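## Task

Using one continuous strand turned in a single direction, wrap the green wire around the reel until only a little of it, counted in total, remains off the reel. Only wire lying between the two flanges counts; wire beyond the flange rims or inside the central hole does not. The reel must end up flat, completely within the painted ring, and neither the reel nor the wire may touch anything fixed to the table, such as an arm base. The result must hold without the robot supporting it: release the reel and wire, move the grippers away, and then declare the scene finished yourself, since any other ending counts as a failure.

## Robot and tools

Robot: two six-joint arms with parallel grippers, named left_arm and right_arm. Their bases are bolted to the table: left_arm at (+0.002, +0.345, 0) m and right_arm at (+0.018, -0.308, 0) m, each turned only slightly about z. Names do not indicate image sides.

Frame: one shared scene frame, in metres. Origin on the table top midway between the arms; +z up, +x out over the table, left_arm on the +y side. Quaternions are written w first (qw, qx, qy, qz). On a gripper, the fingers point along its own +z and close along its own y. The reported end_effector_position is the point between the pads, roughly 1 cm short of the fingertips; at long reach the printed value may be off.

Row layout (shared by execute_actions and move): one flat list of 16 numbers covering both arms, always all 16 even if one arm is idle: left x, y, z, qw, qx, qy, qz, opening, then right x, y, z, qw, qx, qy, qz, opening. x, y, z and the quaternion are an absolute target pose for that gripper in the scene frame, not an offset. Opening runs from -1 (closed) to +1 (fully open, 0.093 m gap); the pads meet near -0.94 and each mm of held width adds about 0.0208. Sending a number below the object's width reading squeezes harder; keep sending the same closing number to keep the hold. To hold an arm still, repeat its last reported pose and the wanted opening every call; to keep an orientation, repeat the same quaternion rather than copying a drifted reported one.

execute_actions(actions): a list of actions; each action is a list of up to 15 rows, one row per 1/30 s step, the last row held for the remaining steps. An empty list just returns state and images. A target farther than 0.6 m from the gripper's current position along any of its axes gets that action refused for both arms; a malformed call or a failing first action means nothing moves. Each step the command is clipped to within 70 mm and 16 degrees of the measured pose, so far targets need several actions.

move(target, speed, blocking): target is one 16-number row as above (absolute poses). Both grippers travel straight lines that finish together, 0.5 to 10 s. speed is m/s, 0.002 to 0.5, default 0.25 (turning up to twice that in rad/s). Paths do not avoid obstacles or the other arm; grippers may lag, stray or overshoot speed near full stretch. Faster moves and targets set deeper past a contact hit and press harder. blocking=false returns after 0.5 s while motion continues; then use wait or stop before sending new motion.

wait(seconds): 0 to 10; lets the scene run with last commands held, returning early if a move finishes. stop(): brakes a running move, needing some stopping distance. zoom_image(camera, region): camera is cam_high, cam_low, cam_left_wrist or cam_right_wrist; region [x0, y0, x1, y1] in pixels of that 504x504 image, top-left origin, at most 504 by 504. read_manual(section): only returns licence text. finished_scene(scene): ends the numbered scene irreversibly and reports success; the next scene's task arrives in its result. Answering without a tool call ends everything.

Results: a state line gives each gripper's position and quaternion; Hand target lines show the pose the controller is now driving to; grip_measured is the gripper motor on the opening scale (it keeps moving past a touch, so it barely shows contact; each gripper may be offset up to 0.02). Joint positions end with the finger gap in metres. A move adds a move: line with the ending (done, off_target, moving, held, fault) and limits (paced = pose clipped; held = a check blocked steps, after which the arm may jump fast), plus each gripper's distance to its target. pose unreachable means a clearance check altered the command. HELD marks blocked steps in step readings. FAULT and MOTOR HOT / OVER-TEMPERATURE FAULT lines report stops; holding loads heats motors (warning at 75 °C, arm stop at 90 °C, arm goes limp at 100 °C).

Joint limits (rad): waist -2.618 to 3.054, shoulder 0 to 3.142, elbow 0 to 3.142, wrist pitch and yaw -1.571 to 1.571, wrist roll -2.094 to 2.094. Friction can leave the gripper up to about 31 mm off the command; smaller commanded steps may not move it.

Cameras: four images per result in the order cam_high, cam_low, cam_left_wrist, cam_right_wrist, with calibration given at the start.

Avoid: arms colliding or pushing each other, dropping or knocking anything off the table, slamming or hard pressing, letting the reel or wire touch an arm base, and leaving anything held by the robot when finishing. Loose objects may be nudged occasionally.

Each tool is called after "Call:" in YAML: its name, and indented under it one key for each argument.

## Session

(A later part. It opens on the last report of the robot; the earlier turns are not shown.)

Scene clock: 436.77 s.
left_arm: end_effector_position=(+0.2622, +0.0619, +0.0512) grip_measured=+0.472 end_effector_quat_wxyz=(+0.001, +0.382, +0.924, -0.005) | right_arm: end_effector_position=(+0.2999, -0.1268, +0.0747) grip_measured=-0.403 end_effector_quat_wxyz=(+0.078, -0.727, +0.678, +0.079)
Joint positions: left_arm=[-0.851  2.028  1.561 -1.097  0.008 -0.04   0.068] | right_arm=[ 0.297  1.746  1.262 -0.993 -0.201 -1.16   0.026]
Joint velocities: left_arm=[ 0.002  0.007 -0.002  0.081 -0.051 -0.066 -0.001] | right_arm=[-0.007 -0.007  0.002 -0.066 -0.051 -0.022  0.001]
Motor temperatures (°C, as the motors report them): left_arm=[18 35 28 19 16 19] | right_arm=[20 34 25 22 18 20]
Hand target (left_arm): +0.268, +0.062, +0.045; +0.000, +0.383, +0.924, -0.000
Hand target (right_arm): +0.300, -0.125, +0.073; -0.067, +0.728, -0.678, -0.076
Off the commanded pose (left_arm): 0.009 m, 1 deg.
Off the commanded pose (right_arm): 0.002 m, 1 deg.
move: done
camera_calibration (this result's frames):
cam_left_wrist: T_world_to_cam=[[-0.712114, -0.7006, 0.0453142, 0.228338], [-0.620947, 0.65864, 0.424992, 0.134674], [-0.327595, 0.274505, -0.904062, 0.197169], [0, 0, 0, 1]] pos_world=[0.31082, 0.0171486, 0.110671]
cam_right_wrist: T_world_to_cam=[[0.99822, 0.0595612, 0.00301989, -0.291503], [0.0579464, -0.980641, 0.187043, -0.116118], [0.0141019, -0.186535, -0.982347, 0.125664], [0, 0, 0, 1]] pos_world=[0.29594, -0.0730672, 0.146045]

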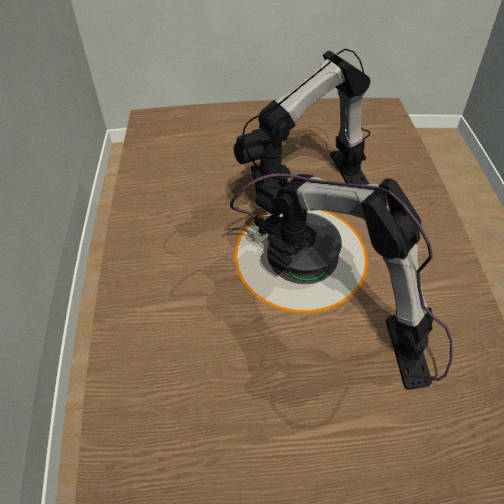

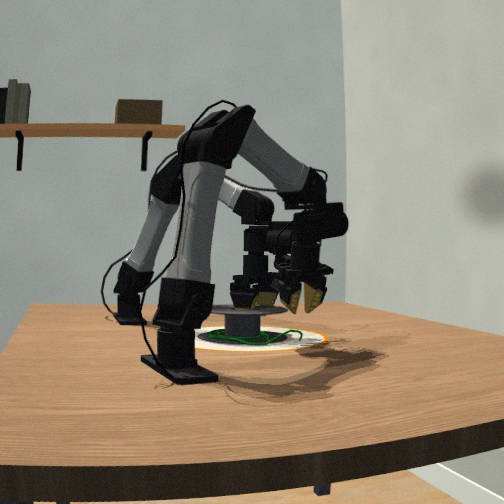

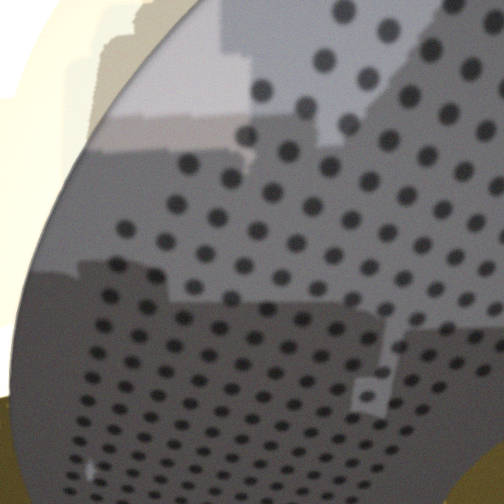

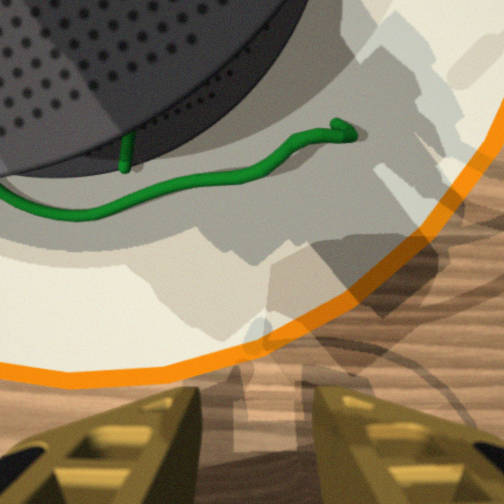

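Call:
zoom_image:
  camera: "cam_right_wrist"
  region: [230,80,400,210]

Call:
zoom_image:
  camera: "cam_low"
  region: [230,300,340,360]

Region (230, 80, 400, 210) of cam_right_wrist's 504x504 image, scaled by 2.965, with more detail than that image has; it fills the top 385 rows of this view, and the rest is white.

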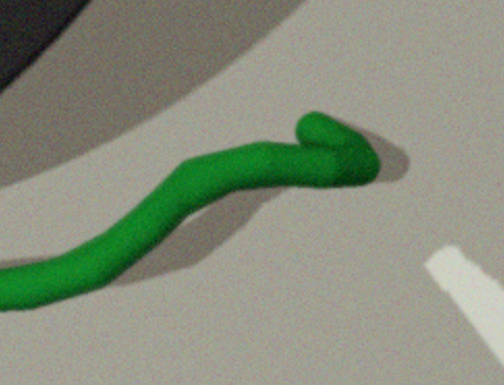

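Region (230, 300, 340, 360) of cam_low's 504x504 image, scaled by 4.582, with more detail than that image has; it fills the top 275 rows of this view, and the rest is white.

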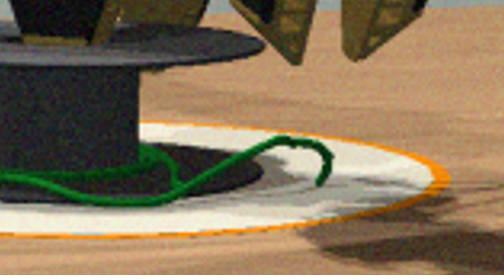

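Call:
move:
  target: [0.268,0.062,0.045,0,0.3827,0.9239,0,0.3, 0.262,-0.100,0.024,0.2811,-0.7037,0.5400,0.3663,-0.5]
  speed: 0.25

Scene clock: 446.33 s.
left_arm: end_effector_position=(+0.2622, +0.0619, +0.0512) grip_measured=+0.472 end_effector_quat_wxyz=(+0.001, +0.382, +0.924, -0.005) | right_arm: end_effector_position=(+0.2658, -0.0970, +0.0330) grip_measured=-0.497 end_effector_quat_wxyz=(-0.288, +0.708, -0.536, -0.358)
Joint positions: left_arm=[-0.851  2.028  1.561 -1.097  0.008 -0.04   0.068] | right_arm=[ 0.096  1.861  0.923 -0.598 -0.953 -1.558  0.021]
Joint velocities: left_arm=[ 0.002 -0.022 -0.022 -0.066 -0.081 -0.007 -0.   ] | right_arm=[-0.012  0.007  0.002 -0.007 -0.037 -0.066 -0.   ]
Motor temperatures (°C, as the motors report them): left_arm=[18 35 29 19 16 19] | right_arm=[20 33 26 21 18 20]
Hand target (left_arm): +0.268, +0.062, +0.045; +0.000, +0.383, +0.924, -0.000
Hand target (right_arm): +0.262, -0.099, +0.026; -0.287, +0.702, -0.539, -0.367
Off the commanded pose (left_arm): 0.009 m, 1 deg.
Off the commanded pose (right_arm): 0.010 m, 1 deg.
move: done
camera_calibration (this result's frames):
cam_left_wrist: T_world_to_cam=[[-0.712114, -0.7006, 0.0453142, 0.228338], [-0.620947, 0.65864, 0.424992, 0.134674], [-0.327595, 0.274505, -0.904062, 0.197169], [0, 0, 0, 1]] pos_world=[0.31082, 0.0171486, 0.110671]
cam_right_wrist: T_world_to_cam=[[0.966979, 0.254428, 0.0147596, -0.232262], [0.225159, -0.825739, -0.517164, -0.0833284], [-0.119393, 0.50341, -0.855759, 0.188961], [0, 0, 0, 1]] pos_world=[0.265915, -0.104839, 0.122039]

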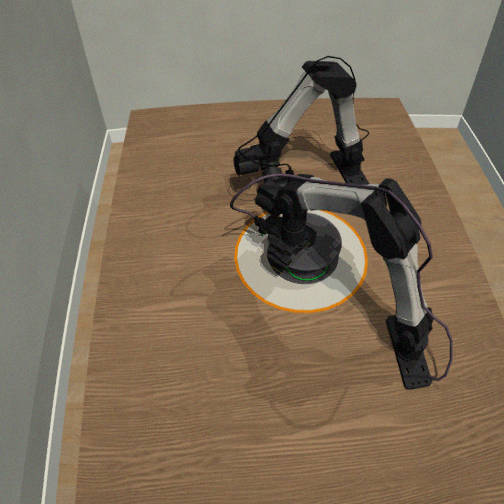

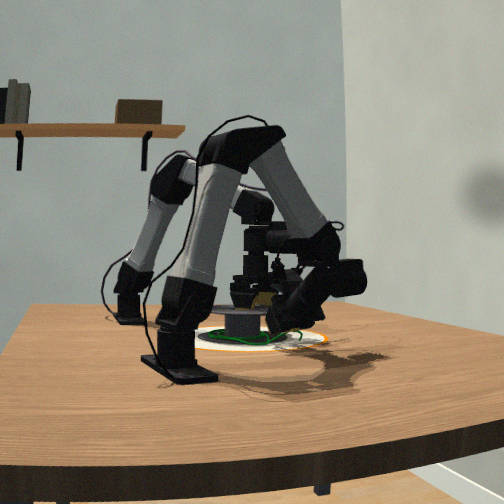

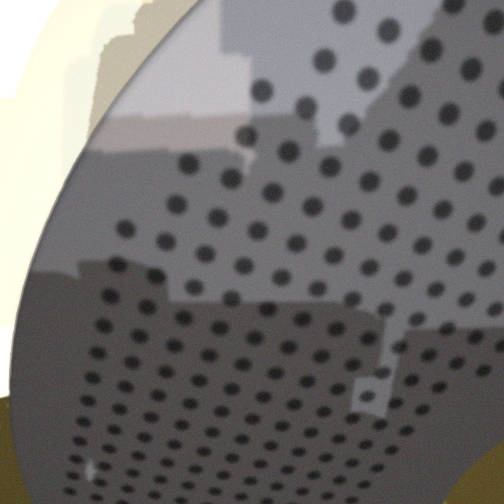

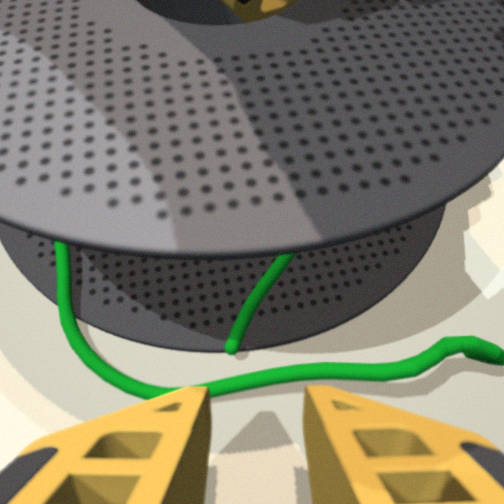

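Call:
execute_actions:
  actions: []

Scene clock: 448.17 s.
left_arm: end_effector_position=(+0.2622, +0.0619, +0.0512) grip_measured=+0.472 end_effector_quat_wxyz=(+0.001, +0.382, +0.924, -0.005) | right_arm: end_effector_position=(+0.2659, -0.0968, +0.0332) grip_measured=-0.497 end_effector_quat_wxyz=(-0.289, +0.708, -0.536, -0.358)
Joint positions: left_arm=[-0.851  2.028  1.561 -1.097  0.008 -0.04   0.068] | right_arm=[ 0.096  1.861  0.923 -0.597 -0.955 -1.559  0.021]
Joint velocities: left_arm=[-0.012  0.002  0.012 -0.11   0.037 -0.051 -0.   ] | right_arm=[ 0.002 -0.002 -0.002 -0.051 -0.007 -0.007  0.001]
Motor temperatures (°C, as the motors report them): left_arm=[18 35 29 19 16 19] | right_arm=[20 33 26 21 18 20]
Hand target (left_arm): +0.268, +0.062, +0.045; +0.000, +0.383, +0.924, -0.000
Hand target (right_arm): +0.262, -0.099, +0.026; -0.286, +0.702, -0.539, -0.367
Off the commanded pose (left_arm): 0.009 m, 1 deg.
Off the commanded pose (right_arm): 0.011 m, 1 deg.
camera_calibration (this result's frames):
cam_left_wrist: T_world_to_cam=[[-0.712114, -0.7006, 0.0453142, 0.228338], [-0.620947, 0.65864, 0.424992, 0.134674], [-0.327595, 0.274505, -0.904062, 0.197169], [0, 0, 0, 1]] pos_world=[0.31082, 0.0171486, 0.110671]
cam_right_wrist: T_world_to_cam=[[0.966776, 0.255096, 0.0164327, -0.232322], [0.226347, -0.8244, -0.518779, -0.0831637], [-0.118792, 0.505263, -0.85475, 0.189077], [0, 0, 0, 1]] pos_world=[0.265888, -0.104829, 0.122288]

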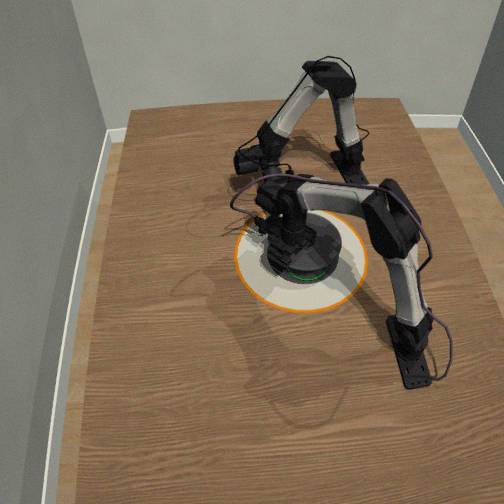

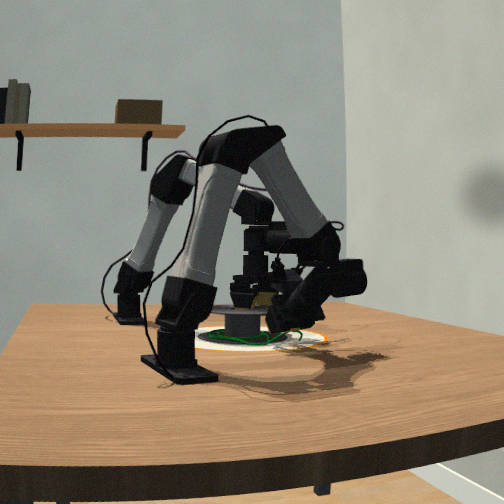

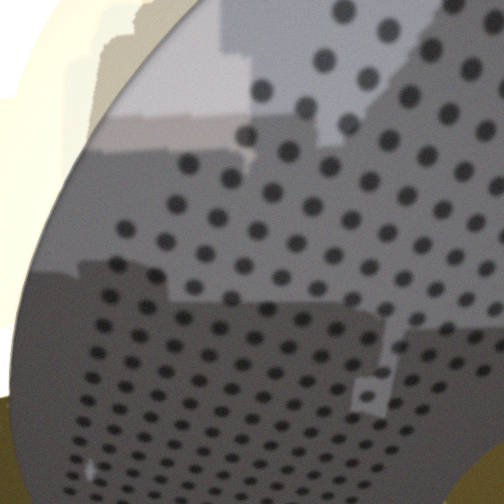

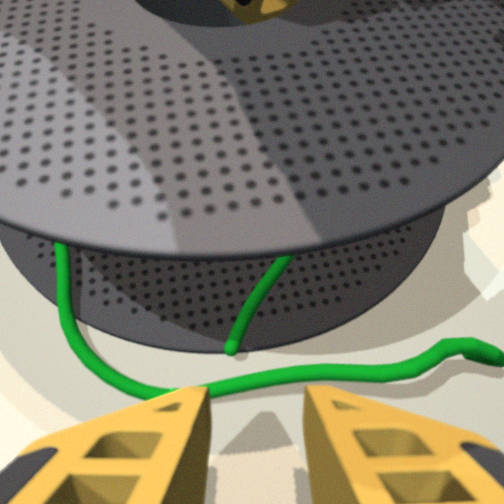

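Call:
move:
  target: [0.268,0.062,0.045,0,0.3827,0.9239,0,0.3, 0.315,-0.115,0.055,0.1962,-0.7698,0.5390,0.2802,-0.3]
  speed: 0.1

Scene clock: 452.03 s.
left_arm: end_effector_position=(+0.2622, +0.0619, +0.0512) grip_measured=+0.472 end_effector_quat_wxyz=(+0.001, +0.382, +0.924, -0.005) | right_arm: end_effector_position=(+0.3125, -0.1126, +0.0577) grip_measured=-0.303 end_effector_quat_wxyz=(-0.205, +0.768, -0.537, -0.282)
Joint positions: left_arm=[-0.851  2.028  1.561 -1.097  0.008 -0.04   0.068] | right_arm=[ 0.096  1.939  1.288 -0.973 -0.711 -1.672  0.031]
Joint velocities: left_arm=[-0.007 -0.002  0.022  0.095 -0.037 -0.022 -0.   ] | right_arm=[-0.007  0.002 -0.002 -0.066 -0.007 -0.037  0.   ]
Motor temperatures (°C, as the motors report them): left_arm=[18 35 29 19 16 19] | right_arm=[20 33 26 21 18 20]
Hand target (left_arm): +0.268, +0.062, +0.045; +0.000, +0.383, +0.924, -0.000
Hand target (right_arm): +0.315, -0.115, +0.054; -0.196, +0.770, -0.539, -0.281
Off the commanded pose (left_arm): 0.009 m, 1 deg.
Off the commanded pose (right_arm): 0.004 m, 1 deg.
move: done
camera_calibration (this result's frames):
cam_left_wrist: T_world_to_cam=[[-0.712114, -0.7006, 0.0453142, 0.228338], [-0.620947, 0.65864, 0.424992, 0.134674], [-0.327595, 0.274505, -0.904062, 0.197169], [0, 0, 0, 1]] pos_world=[0.31082, 0.0171486, 0.110671]
cam_right_wrist: T_world_to_cam=[[0.942781, 0.333365, 0.00562203, -0.256841], [0.319835, -0.899497, -0.297675, -0.144472], [-0.0941776, 0.282441, -0.954651, 0.196447], [0, 0, 0, 1]] pos_world=[0.306853, -0.0998146, 0.145977]

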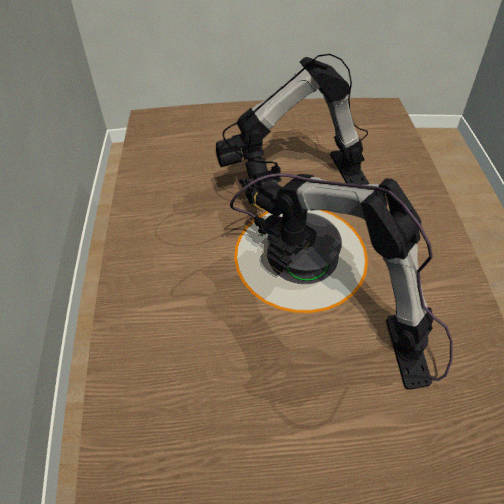

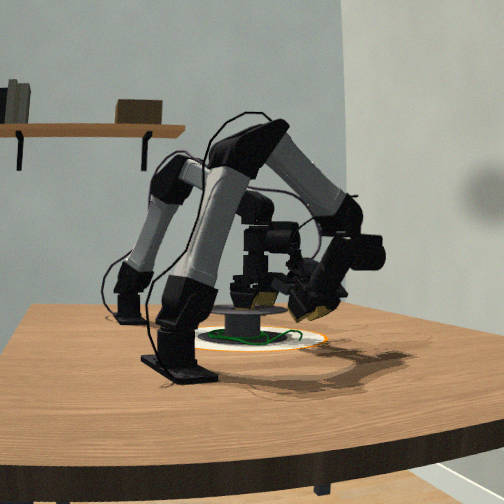

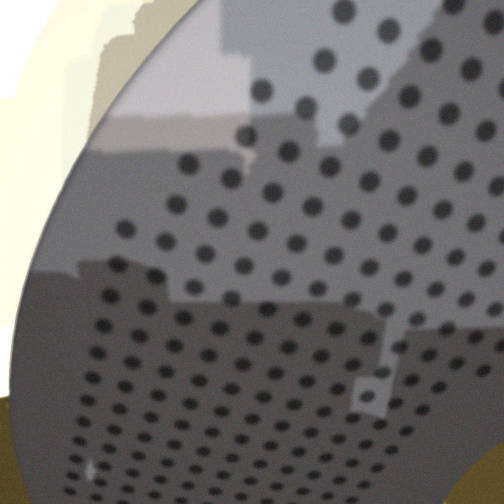

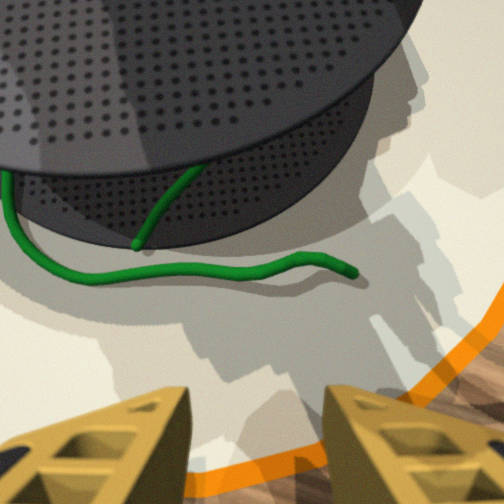

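Call:
move:
  target: [0.268,0.062,0.045,0,0.3827,0.9239,0,0.3, 0.342,-0.094,0.012,0.2424,-0.7424,0.5199,0.3462,-0.4]
  speed: 0.08

Scene clock: 456.77 s.
left_arm: end_effector_position=(+0.2622, +0.0619, +0.0512) grip_measured=+0.472 end_effector_quat_wxyz=(+0.001, +0.382, +0.924, -0.005) | right_arm: end_effector_position=(+0.3325, -0.0945, +0.0128) grip_measured=-0.397 end_effector_quat_wxyz=(-0.231, +0.743, -0.523, -0.348)
Joint positions: left_arm=[-0.851  2.028  1.561 -1.097  0.008 -0.04   0.068] | right_arm=[ 0.083  2.174  1.369 -0.9   -0.853 -1.721  0.026]
Joint velocities: left_arm=[-0.012 -0.002  0.002 -0.037 -0.066  0.007 -0.001] | right_arm=[ 0.002  0.002 -0.002 -0.051  0.022  0.051 -0.001]
Motor temperatures (°C, as the motors report them): left_arm=[18 35 29 19 16 19] | right_arm=[20 33 26 21 18 20]
Hand target (left_arm): +0.268, +0.062, +0.045; +0.000, +0.383, +0.924, -0.000
Hand target (right_arm): +0.341, -0.094, +0.012; -0.243, +0.742, -0.520, -0.346
Off the commanded pose (left_arm): 0.009 m, 1 deg.
Off the commanded pose (right_arm): 0.010 m, 1 deg.
move: done
camera_calibration (this result's frames):
cam_left_wrist: T_world_to_cam=[[-0.712114, -0.7006, 0.0453142, 0.228338], [-0.620947, 0.65864, 0.424992, 0.134674], [-0.327595, 0.274505, -0.904062, 0.197169], [0, 0, 0, 1]] pos_world=[0.31082, 0.0171486, 0.110671]
cam_right_wrist: T_world_to_cam=[[0.939267, 0.341916, -0.0295204, -0.279075], [0.295793, -0.850169, -0.435568, -0.133535], [-0.174025, 0.400383, -0.899672, 0.187361], [0, 0, 0, 1]] pos_world=[0.33423, -0.0931235, 0.102161]

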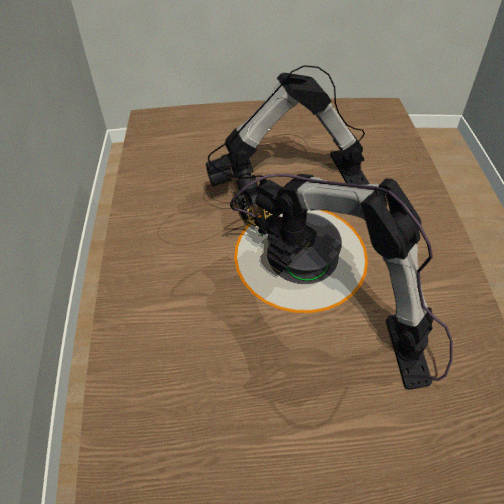

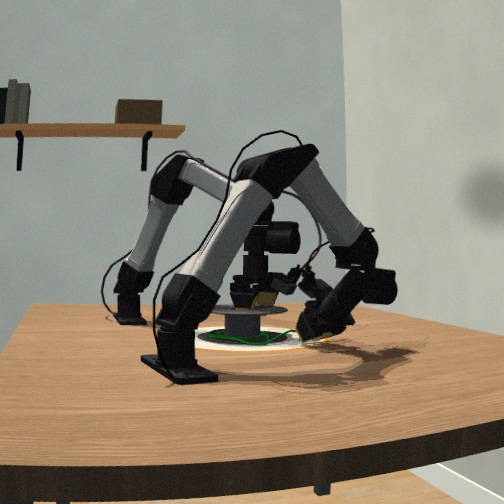

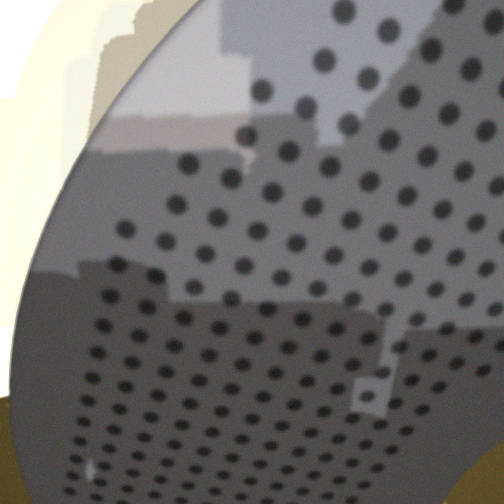

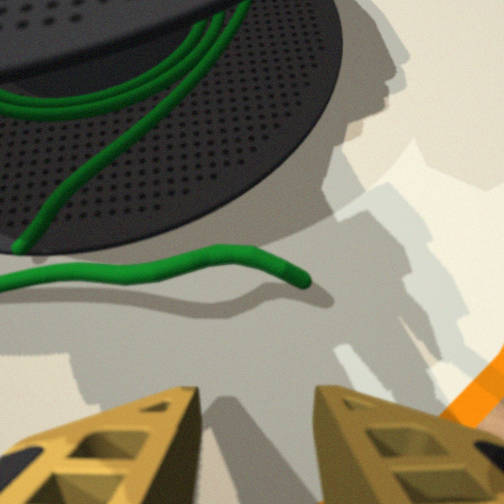

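Call:
move:
  target: [0.268,0.062,0.045,0,0.3827,0.9239,0,0.3, 0.336,-0.072,0.010,0.2424,-0.7424,0.5199,0.3462,-0.4]
  speed: 0.05

Call:
zoom_image:
  camera: "cam_low"
  region: [220, 290, 360, 360]

Scene clock: 458.83 s.
left_arm: end_effector_position=(+0.2622, +0.0619, +0.0512) grip_measured=+0.472 end_effector_quat_wxyz=(+0.001, +0.382, +0.924, -0.005) | right_arm: end_effector_position=(+0.3367, -0.0765, +0.0119) grip_measured=-0.397 end_effector_quat_wxyz=(-0.239, +0.745, -0.522, -0.341)
Joint positions: left_arm=[-0.851  2.028  1.561 -1.097  0.008 -0.04   0.068] | right_arm=[ 0.126  2.174  1.369 -0.822 -0.857 -1.646  0.026]
Joint velocities: left_arm=[ 0.022  0.002  0.012 -0.022  0.051  0.007  0.001] | right_arm=[-0.002 -0.002  0.002 -0.007 -0.007  0.081  0.001]
Motor temperatures (°C, as the motors report them): left_arm=[18 35 29 19 16 19] | right_arm=[20 34 26 21 18 20]
Hand target (left_arm): +0.268, +0.062, +0.045; +0.000, +0.383, +0.924, -0.000
Hand target (right_arm): +0.336, -0.072, +0.009; -0.241, +0.743, -0.520, -0.346
Off the commanded pose (left_arm): 0.009 m, 1 deg.
Off the commanded pose (right_arm): 0.005 m, 1 deg.
move: done
camera_calibration (this result's frames):
cam_left_wrist: T_world_to_cam=[[-0.712114, -0.7006, 0.0453142, 0.228338], [-0.620947, 0.65864, 0.424992, 0.134674], [-0.327595, 0.274505, -0.904062, 0.197169], [0, 0, 0, 1]] pos_world=[0.31082, 0.0171486, 0.110671]
cam_right_wrist: T_world_to_cam=[[0.94189, 0.335816, -0.00845449, -0.29075], [0.29916, -0.849995, -0.433604, -0.121003], [-0.152797, 0.405878, -0.901064, 0.173366], [0, 0, 0, 1]] pos_world=[0.336543, -0.075579, 0.101288]

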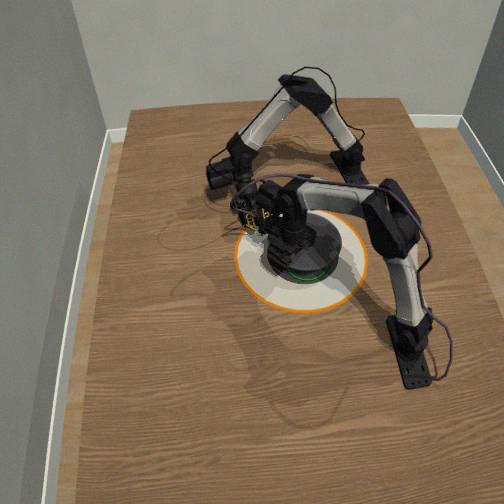

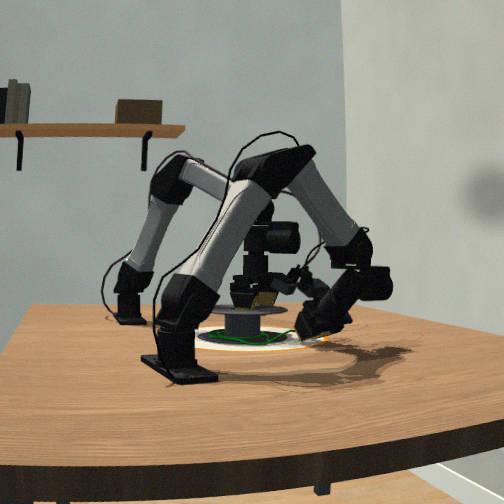

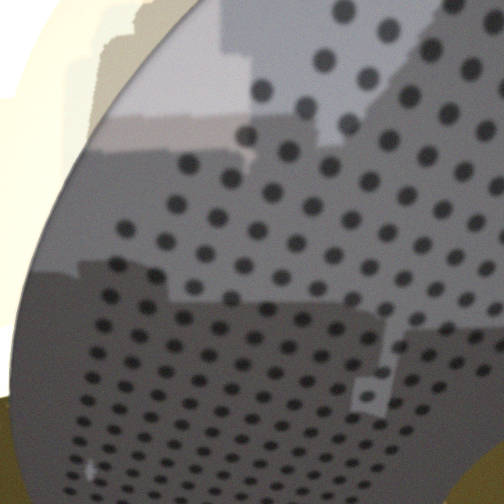

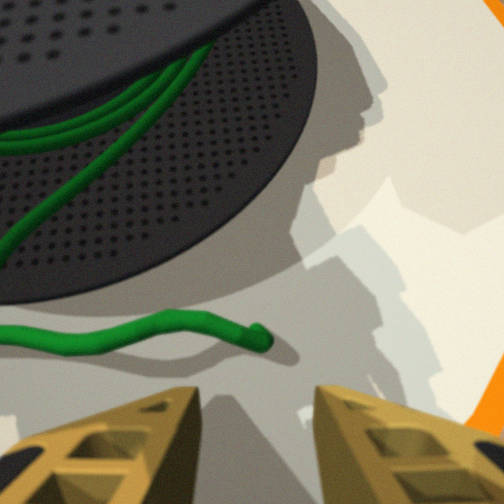

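Region (220, 290, 360, 360) of cam_low's 504x504 image, scaled by 3.600, with more detail than that image has.

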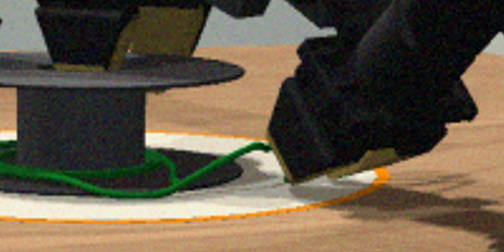

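Call:
move:
  target: [0.268,0.062,0.045,0,0.3827,0.9239,0,0.3, 0.322,-0.056,0.010,0.2424,-0.7424,0.5199,0.3462,-0.4]
  speed: 0.04

Scene clock: 460.10 s.
left_arm: end_effector_position=(+0.2622, +0.0619, +0.0512) grip_measured=+0.472 end_effector_quat_wxyz=(+0.001, +0.382, +0.924, -0.005) | right_arm: end_effector_position=(+0.3272, -0.0598, +0.0090) grip_measured=-0.397 end_effector_quat_wxyz=(-0.238, +0.743, -0.524, -0.343)
Joint positions: left_arm=[-0.851  2.028  1.561 -1.097  0.008 -0.04   0.068] | right_arm=[ 0.175  2.157  1.324 -0.74  -0.861 -1.566  0.026]
Joint velocities: left_arm=[ 0.007 -0.012 -0.002 -0.037 -0.022  0.007 -0.   ] | right_arm=[ 0.002  0.002 -0.007 -0.007 -0.051  0.022  0.   ]
Motor temperatures (°C, as the motors report them): left_arm=[18 35 29 19 16 19] | right_arm=[20 34 26 21 18 20]
Hand target (left_arm): +0.268, +0.062, +0.045; +0.000, +0.383, +0.924, -0.000
Hand target (right_arm): +0.322, -0.057, +0.010; -0.241, +0.743, -0.520, -0.346
Off the commanded pose (left_arm): 0.009 m, 1 deg.
Off the commanded pose (right_arm): 0.007 m, 1 deg.
move: done
camera_calibration (this result's frames):
cam_left_wrist: T_world_to_cam=[[-0.712114, -0.7006, 0.0453142, 0.228338], [-0.620947, 0.65864, 0.424992, 0.134674], [-0.327595, 0.274505, -0.904062, 0.197169], [0, 0, 0, 1]] pos_world=[0.31082, 0.0171486, 0.110671]
cam_right_wrist: T_world_to_cam=[[0.942888, 0.332808, -0.0141536, -0.287931], [0.293701, -0.850637, -0.436069, -0.103478], [-0.157167, 0.407008, -0.899802, 0.163977], [0, 0, 0, 1]] pos_world=[0.32765, -0.0589358, 0.098348]

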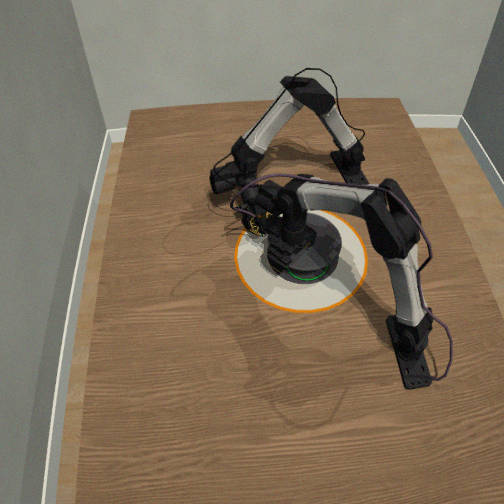

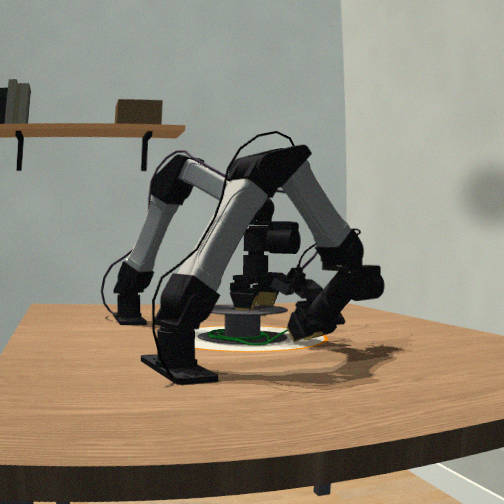

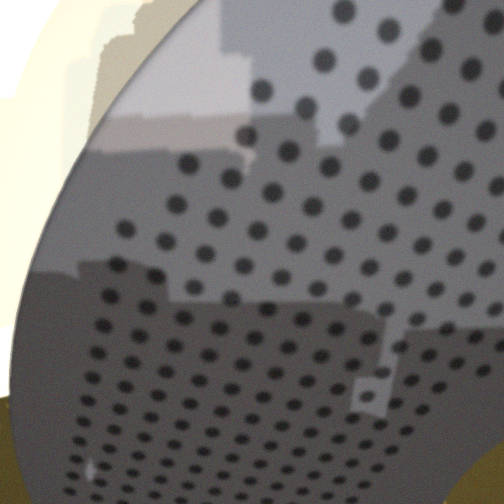

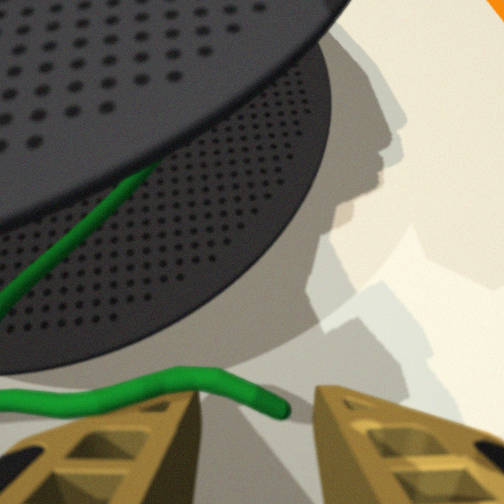

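Call:
move:
  target: [0.268,0.062,0.045,0,0.3827,0.9239,0,0.3, 0.321,-0.044,0.009,0.2424,-0.7424,0.5199,0.3462,-0.4]
  speed: 0.03

Scene clock: 461.57 s.
left_arm: end_effector_position=(+0.2622, +0.0619, +0.0512) grip_measured=+0.472 end_effector_quat_wxyz=(+0.001, +0.382, +0.924, -0.005) | right_arm: end_effector_position=(+0.3262, -0.0470, +0.0091) grip_measured=-0.397 end_effector_quat_wxyz=(-0.240, +0.743, -0.523, -0.342)
Joint positions: left_arm=[-0.851  2.028  1.561 -1.097  0.008 -0.04   0.068] | right_arm=[ 0.207  2.157  1.324 -0.697 -0.862 -1.516  0.026]
Joint velocities: left_arm=[ 0.027  0.012  0.027 -0.051 -0.037 -0.051 -0.001] | right_arm=[ 0.007 -0.007  0.002  0.007  0.007  0.022 -0.001]
Motor temperatures (°C, as the motors report them): left_arm=[18 36 29 19 16 19] | right_arm=[20 34 26 21 18 20]
Hand target (left_arm): +0.268, +0.062, +0.045; +0.000, +0.383, +0.924, -0.000
Hand target (right_arm): +0.321, -0.044, +0.009; -0.242, +0.743, -0.520, -0.346
Off the commanded pose (left_arm): 0.009 m, 1 deg.
Off the commanded pose (right_arm): 0.006 m, 1 deg.
move: done
camera_calibration (this result's frames):
cam_left_wrist: T_world_to_cam=[[-0.712114, -0.7006, 0.0453142, 0.228338], [-0.620947, 0.65864, 0.424992, 0.134674], [-0.327595, 0.274505, -0.904062, 0.197169], [0, 0, 0, 1]] pos_world=[0.31082, 0.0171486, 0.110671]
cam_right_wrist: T_world_to_cam=[[0.94289, 0.332971, -0.00947046, -0.291227], [0.295583, -0.849449, -0.437112, -0.0927829], [-0.15359, 0.409349, -0.899357, 0.157653], [0, 0, 0, 1]] pos_world=[0.326234, -0.0463797, 0.0984722]

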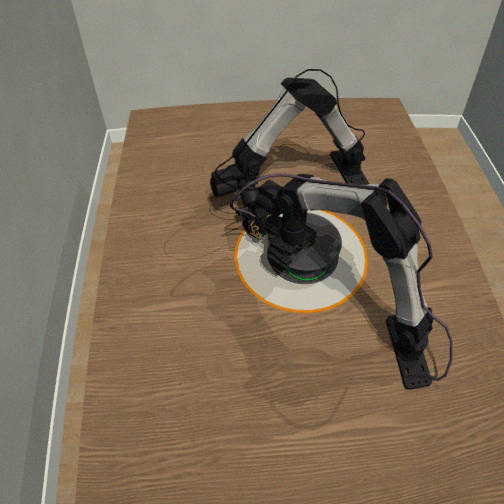

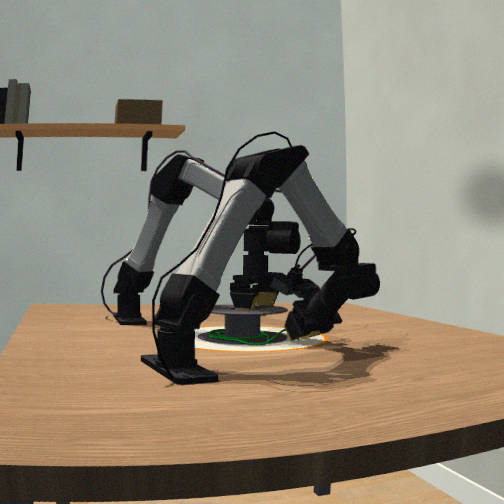

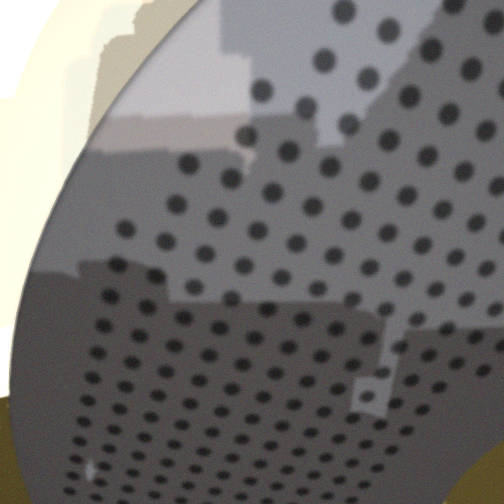

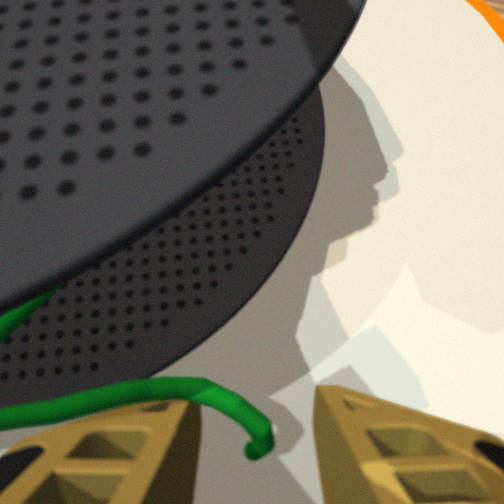

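Call:
move:
  target: [0.268,0.062,0.045,0,0.3827,0.9239,0,0.3, 0.321,-0.044,0.009,0.2424,-0.7424,0.5199,0.3462,-1]
  speed: 0.03

Scene clock: 462.60 s.
left_arm: end_effector_position=(+0.2622, +0.0619, +0.0512) grip_measured=+0.472 end_effector_quat_wxyz=(+0.001, +0.382, +0.924, -0.005) | right_arm: end_effector_position=(+0.3266, -0.0468, +0.0091) grip_measured=-0.991 end_effector_quat_wxyz=(-0.241, +0.743, -0.523, -0.342)
Joint positions: left_arm=[-0.851  2.028  1.561 -1.097  0.008 -0.04   0.068] | right_arm=[ 0.207  2.157  1.324 -0.695 -0.862 -1.513  0.   ]
Joint velocities: left_arm=[-0.012 -0.012 -0.002 -0.007 -0.022 -0.022 -0.   ] | right_arm=[ 0.002  0.007 -0.002  0.022  0.022 -0.022  0.   ]
Motor temperatures (°C, as the motors report them): left_arm=[18 36 29 19 16 19] | right_arm=[20 35 26 21 18 20]
Hand target (left_arm): +0.268, +0.062, +0.045; +0.000, +0.383, +0.924, -0.000
Hand target (right_arm): +0.321, -0.044, +0.009; -0.242, +0.743, -0.520, -0.346
Off the commanded pose (left_arm): 0.009 m, 1 deg.
Off the commanded pose (right_arm): 0.006 m, 1 deg.
move: done
camera_calibration (this result's frames):
cam_left_wrist: T_world_to_cam=[[-0.712114, -0.7006, 0.0453142, 0.228338], [-0.620947, 0.65864, 0.424992, 0.134674], [-0.327595, 0.274505, -0.904062, 0.197169], [0, 0, 0, 1]] pos_world=[0.31082, 0.0171486, 0.110671]
cam_right_wrist: T_world_to_cam=[[0.943472, 0.331335, -0.00883036, -0.291989], [0.294356, -0.849827, -0.437205, -0.0923698], [-0.152366, 0.409891, -0.899319, 0.157292], [0, 0, 0, 1]] pos_world=[0.326639, -0.0462251, 0.098493]

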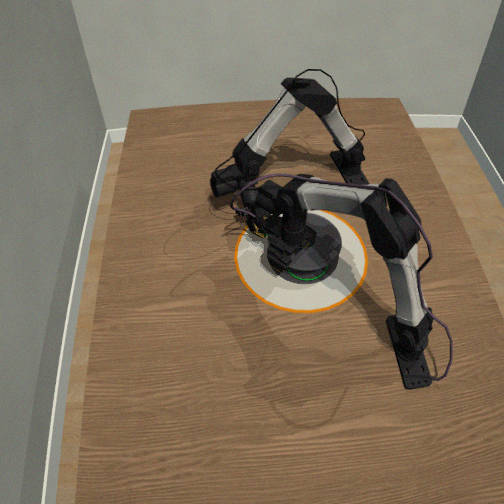

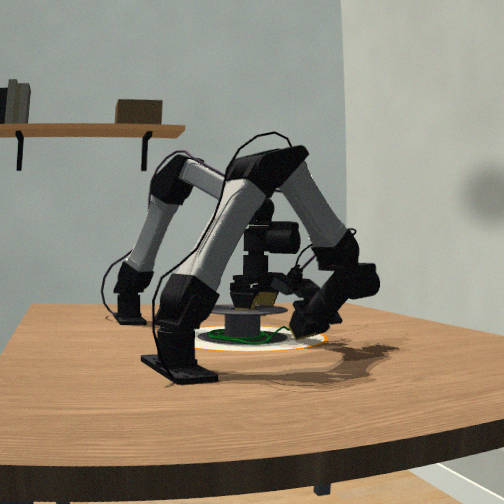

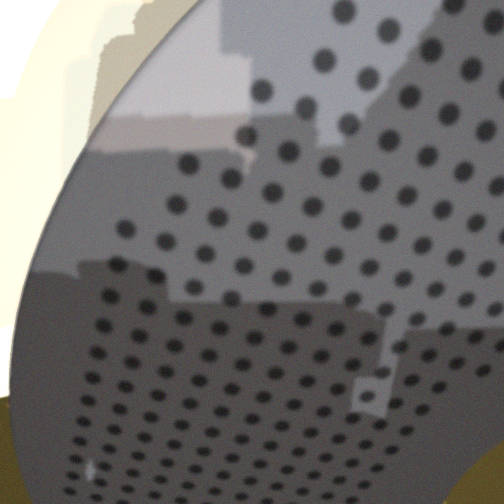

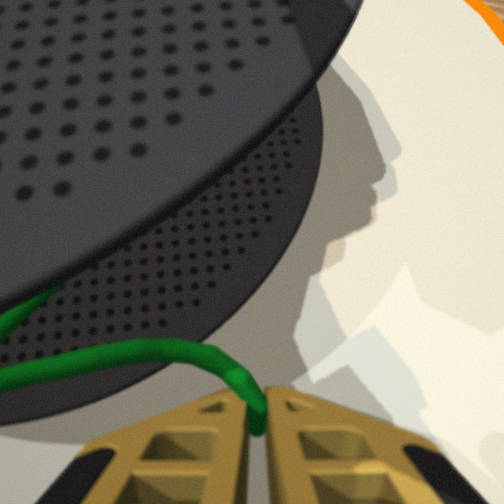

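Call:
move:
  target: [0.262,0.062,0.052,0,0.3827,0.9239,0,1, 0.322,-0.058,0.030,0.2424,-0.7424,0.5199,0.3462,-1]
  speed: 0.05

Call:
move:
  target: [0.255,0.07,0.115,0,0.3827,0.9239,0,1, 0.312,-0.075,0.032,0.2424,-0.7424,0.5199,0.3462,-1]
  speed: 0.12

Scene clock: 466.03 s.
left_arm: end_effector_position=(+0.2620, +0.0618, +0.0512) grip_measured=+0.991 end_effector_quat_wxyz=(+0.001, +0.382, +0.924, -0.005) | right_arm: end_effector_position=(+0.3221, -0.0557, +0.0235) grip_measured=-0.991 end_effector_quat_wxyz=(-0.238, +0.745, -0.520, -0.343)
Joint positions: left_arm=[-0.851  2.028  1.561 -1.097  0.009 -0.04   0.093] | right_arm=[ 0.19   2.116  1.324 -0.769 -0.862 -1.554  0.   ]
Joint velocities: left_arm=[ 0.007  0.007  0.022  0.095 -0.037 -0.081 -0.001] | right_arm=[-0.017 -0.002  0.002 -0.007  0.037  0.066  0.   ]
Motor temperatures (°C, as the motors report them): left_arm=[18 36 29 19 16 19] | right_arm=[20 36 25 21 18 20]
Hand target (left_arm): +0.262, +0.062, +0.052; +0.000, +0.383, +0.924, -0.000
Hand target (right_arm): +0.322, -0.058, +0.030; -0.243, +0.742, -0.520, -0.346
Off the commanded pose (left_arm): 0.001 m, 1 deg.
Off the commanded pose (right_arm): 0.007 m, 1 deg.
move: done
camera_calibration (this result's frames):
cam_left_wrist: T_world_to_cam=[[-0.71208, -0.700559, 0.0464568, 0.228076], [-0.620586, 0.658975, 0.425001, 0.134556], [-0.328352, 0.273804, -0.904, 0.197398], [0, 0, 0, 1]] pos_world=[0.310728, 0.0170635, 0.110666]
cam_right_wrist: T_world_to_cam=[[0.940426, 0.339819, -0.0110174, -0.283181], [0.301228, -0.847782, -0.436495, -0.0944153], [-0.15767, 0.407173, -0.899639, 0.174763], [0, 0, 0, 1]] pos_world=[0.322306, -0.0549723, 0.112892]

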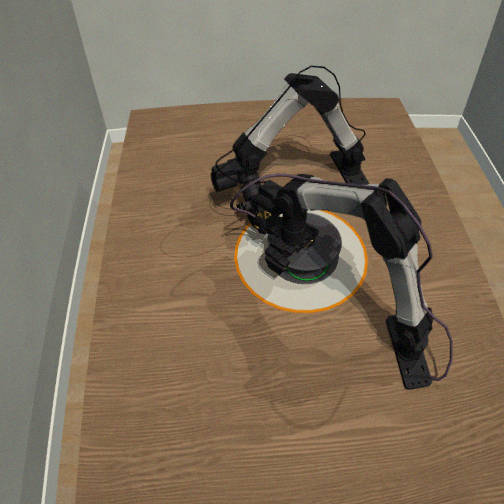

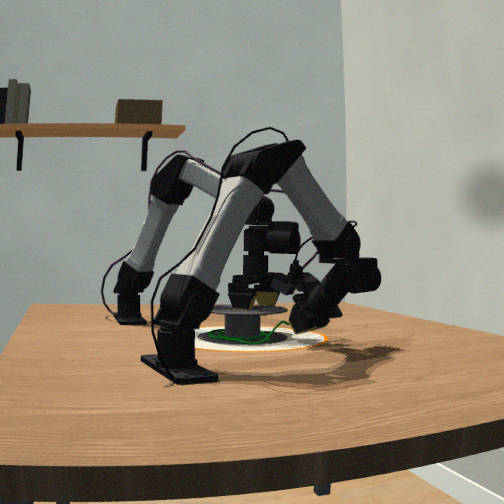

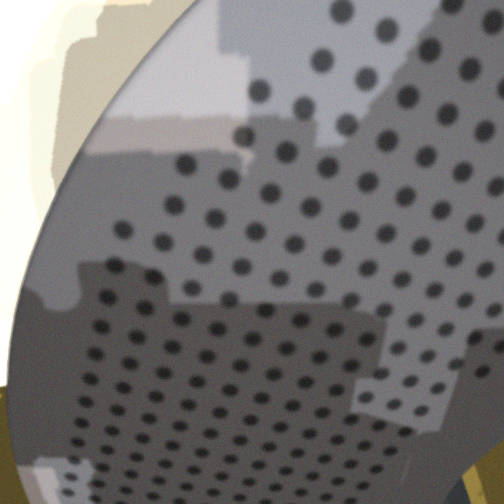

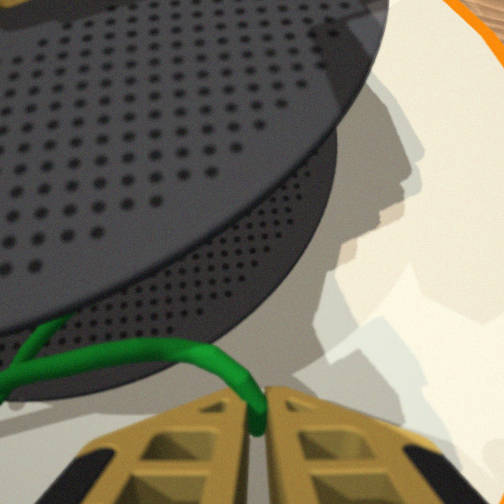

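Scene clock: 467.17 s.
left_arm: end_effector_position=(+0.2548, +0.0696, +0.1040) grip_measured=+0.991 end_effector_quat_wxyz=(-0.009, +0.382, +0.924, -0.001) | right_arm: end_effector_position=(+0.3188, -0.0703, +0.0302) grip_measured=-0.991 end_effector_quat_wxyz=(-0.245, +0.748, -0.516, -0.338)
Joint positions: left_arm=[-0.851  1.981  1.704 -1.31   0.009 -0.04   0.093] | right_arm=[ 0.155  2.075  1.289 -0.797 -0.862 -1.609  0.   ]
Joint velocities: left_arm=[ 0.007 -0.017 -0.002 -0.022  0.051  0.007  0.   ] | right_arm=[-0.002  0.012  0.012  0.066  0.066  0.066  0.   ]
Motor temperatures (°C, as the motors report them): left_arm=[18 36 29 19 16 19] | right_arm=[20 36 25 21 18 20]
Hand target (left_arm): +0.255, +0.070, +0.115; +0.000, +0.383, +0.924, -0.000
Hand target (right_arm): +0.312, -0.074, +0.032; -0.243, +0.742, -0.520, -0.347
Off the commanded pose (left_arm): 0.011 m, 1 deg.
Off the commanded pose (right_arm): 0.008 m, 1 deg.
move: off_target (left_arm)
camera_calibration (this result's frames):
cam_left_wrist: T_world_to_cam=[[-0.711363, -0.701334, 0.045748, 0.22589], [-0.613817, 0.651662, 0.445606, 0.0991781], [-0.342331, 0.288907, -0.89406, 0.242128], [0, 0, 0, 1]] pos_world=[0.304455, 0.0238414, 0.161948]
cam_right_wrist: T_world_to_cam=[[0.939866, 0.34141, 0.00959872, -0.275374], [0.311118, -0.844204, -0.436491, -0.105769], [-0.140919, 0.413229, -0.899657, 0.181309], [0, 0, 0, 1]] pos_world=[0.317271, -0.0701975, 0.119592]

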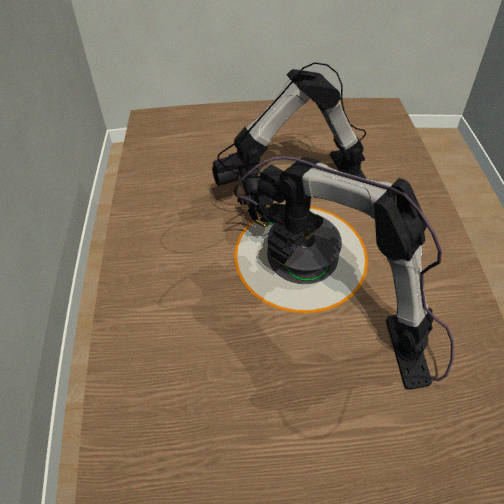

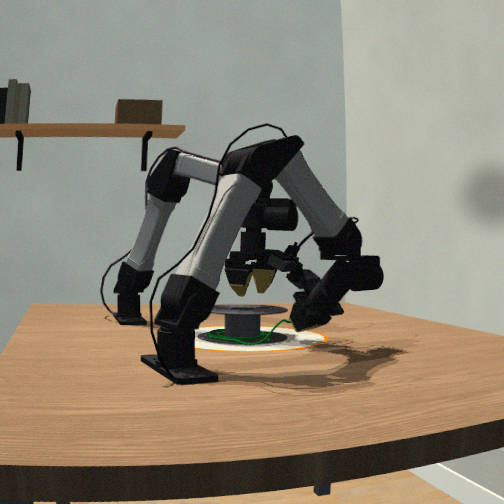

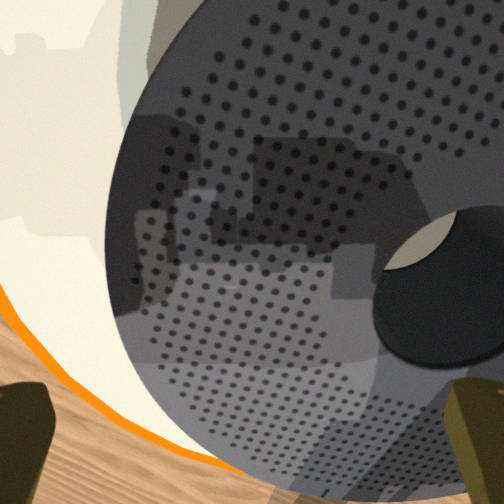

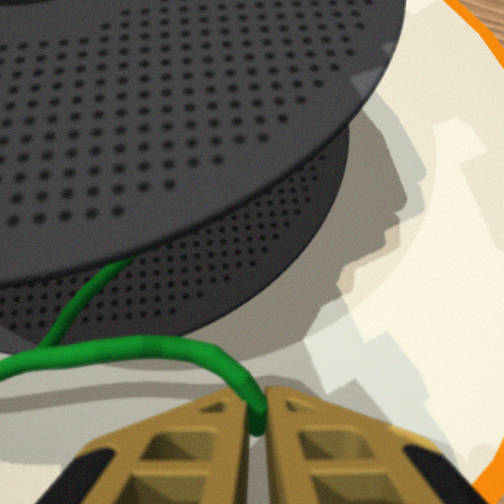

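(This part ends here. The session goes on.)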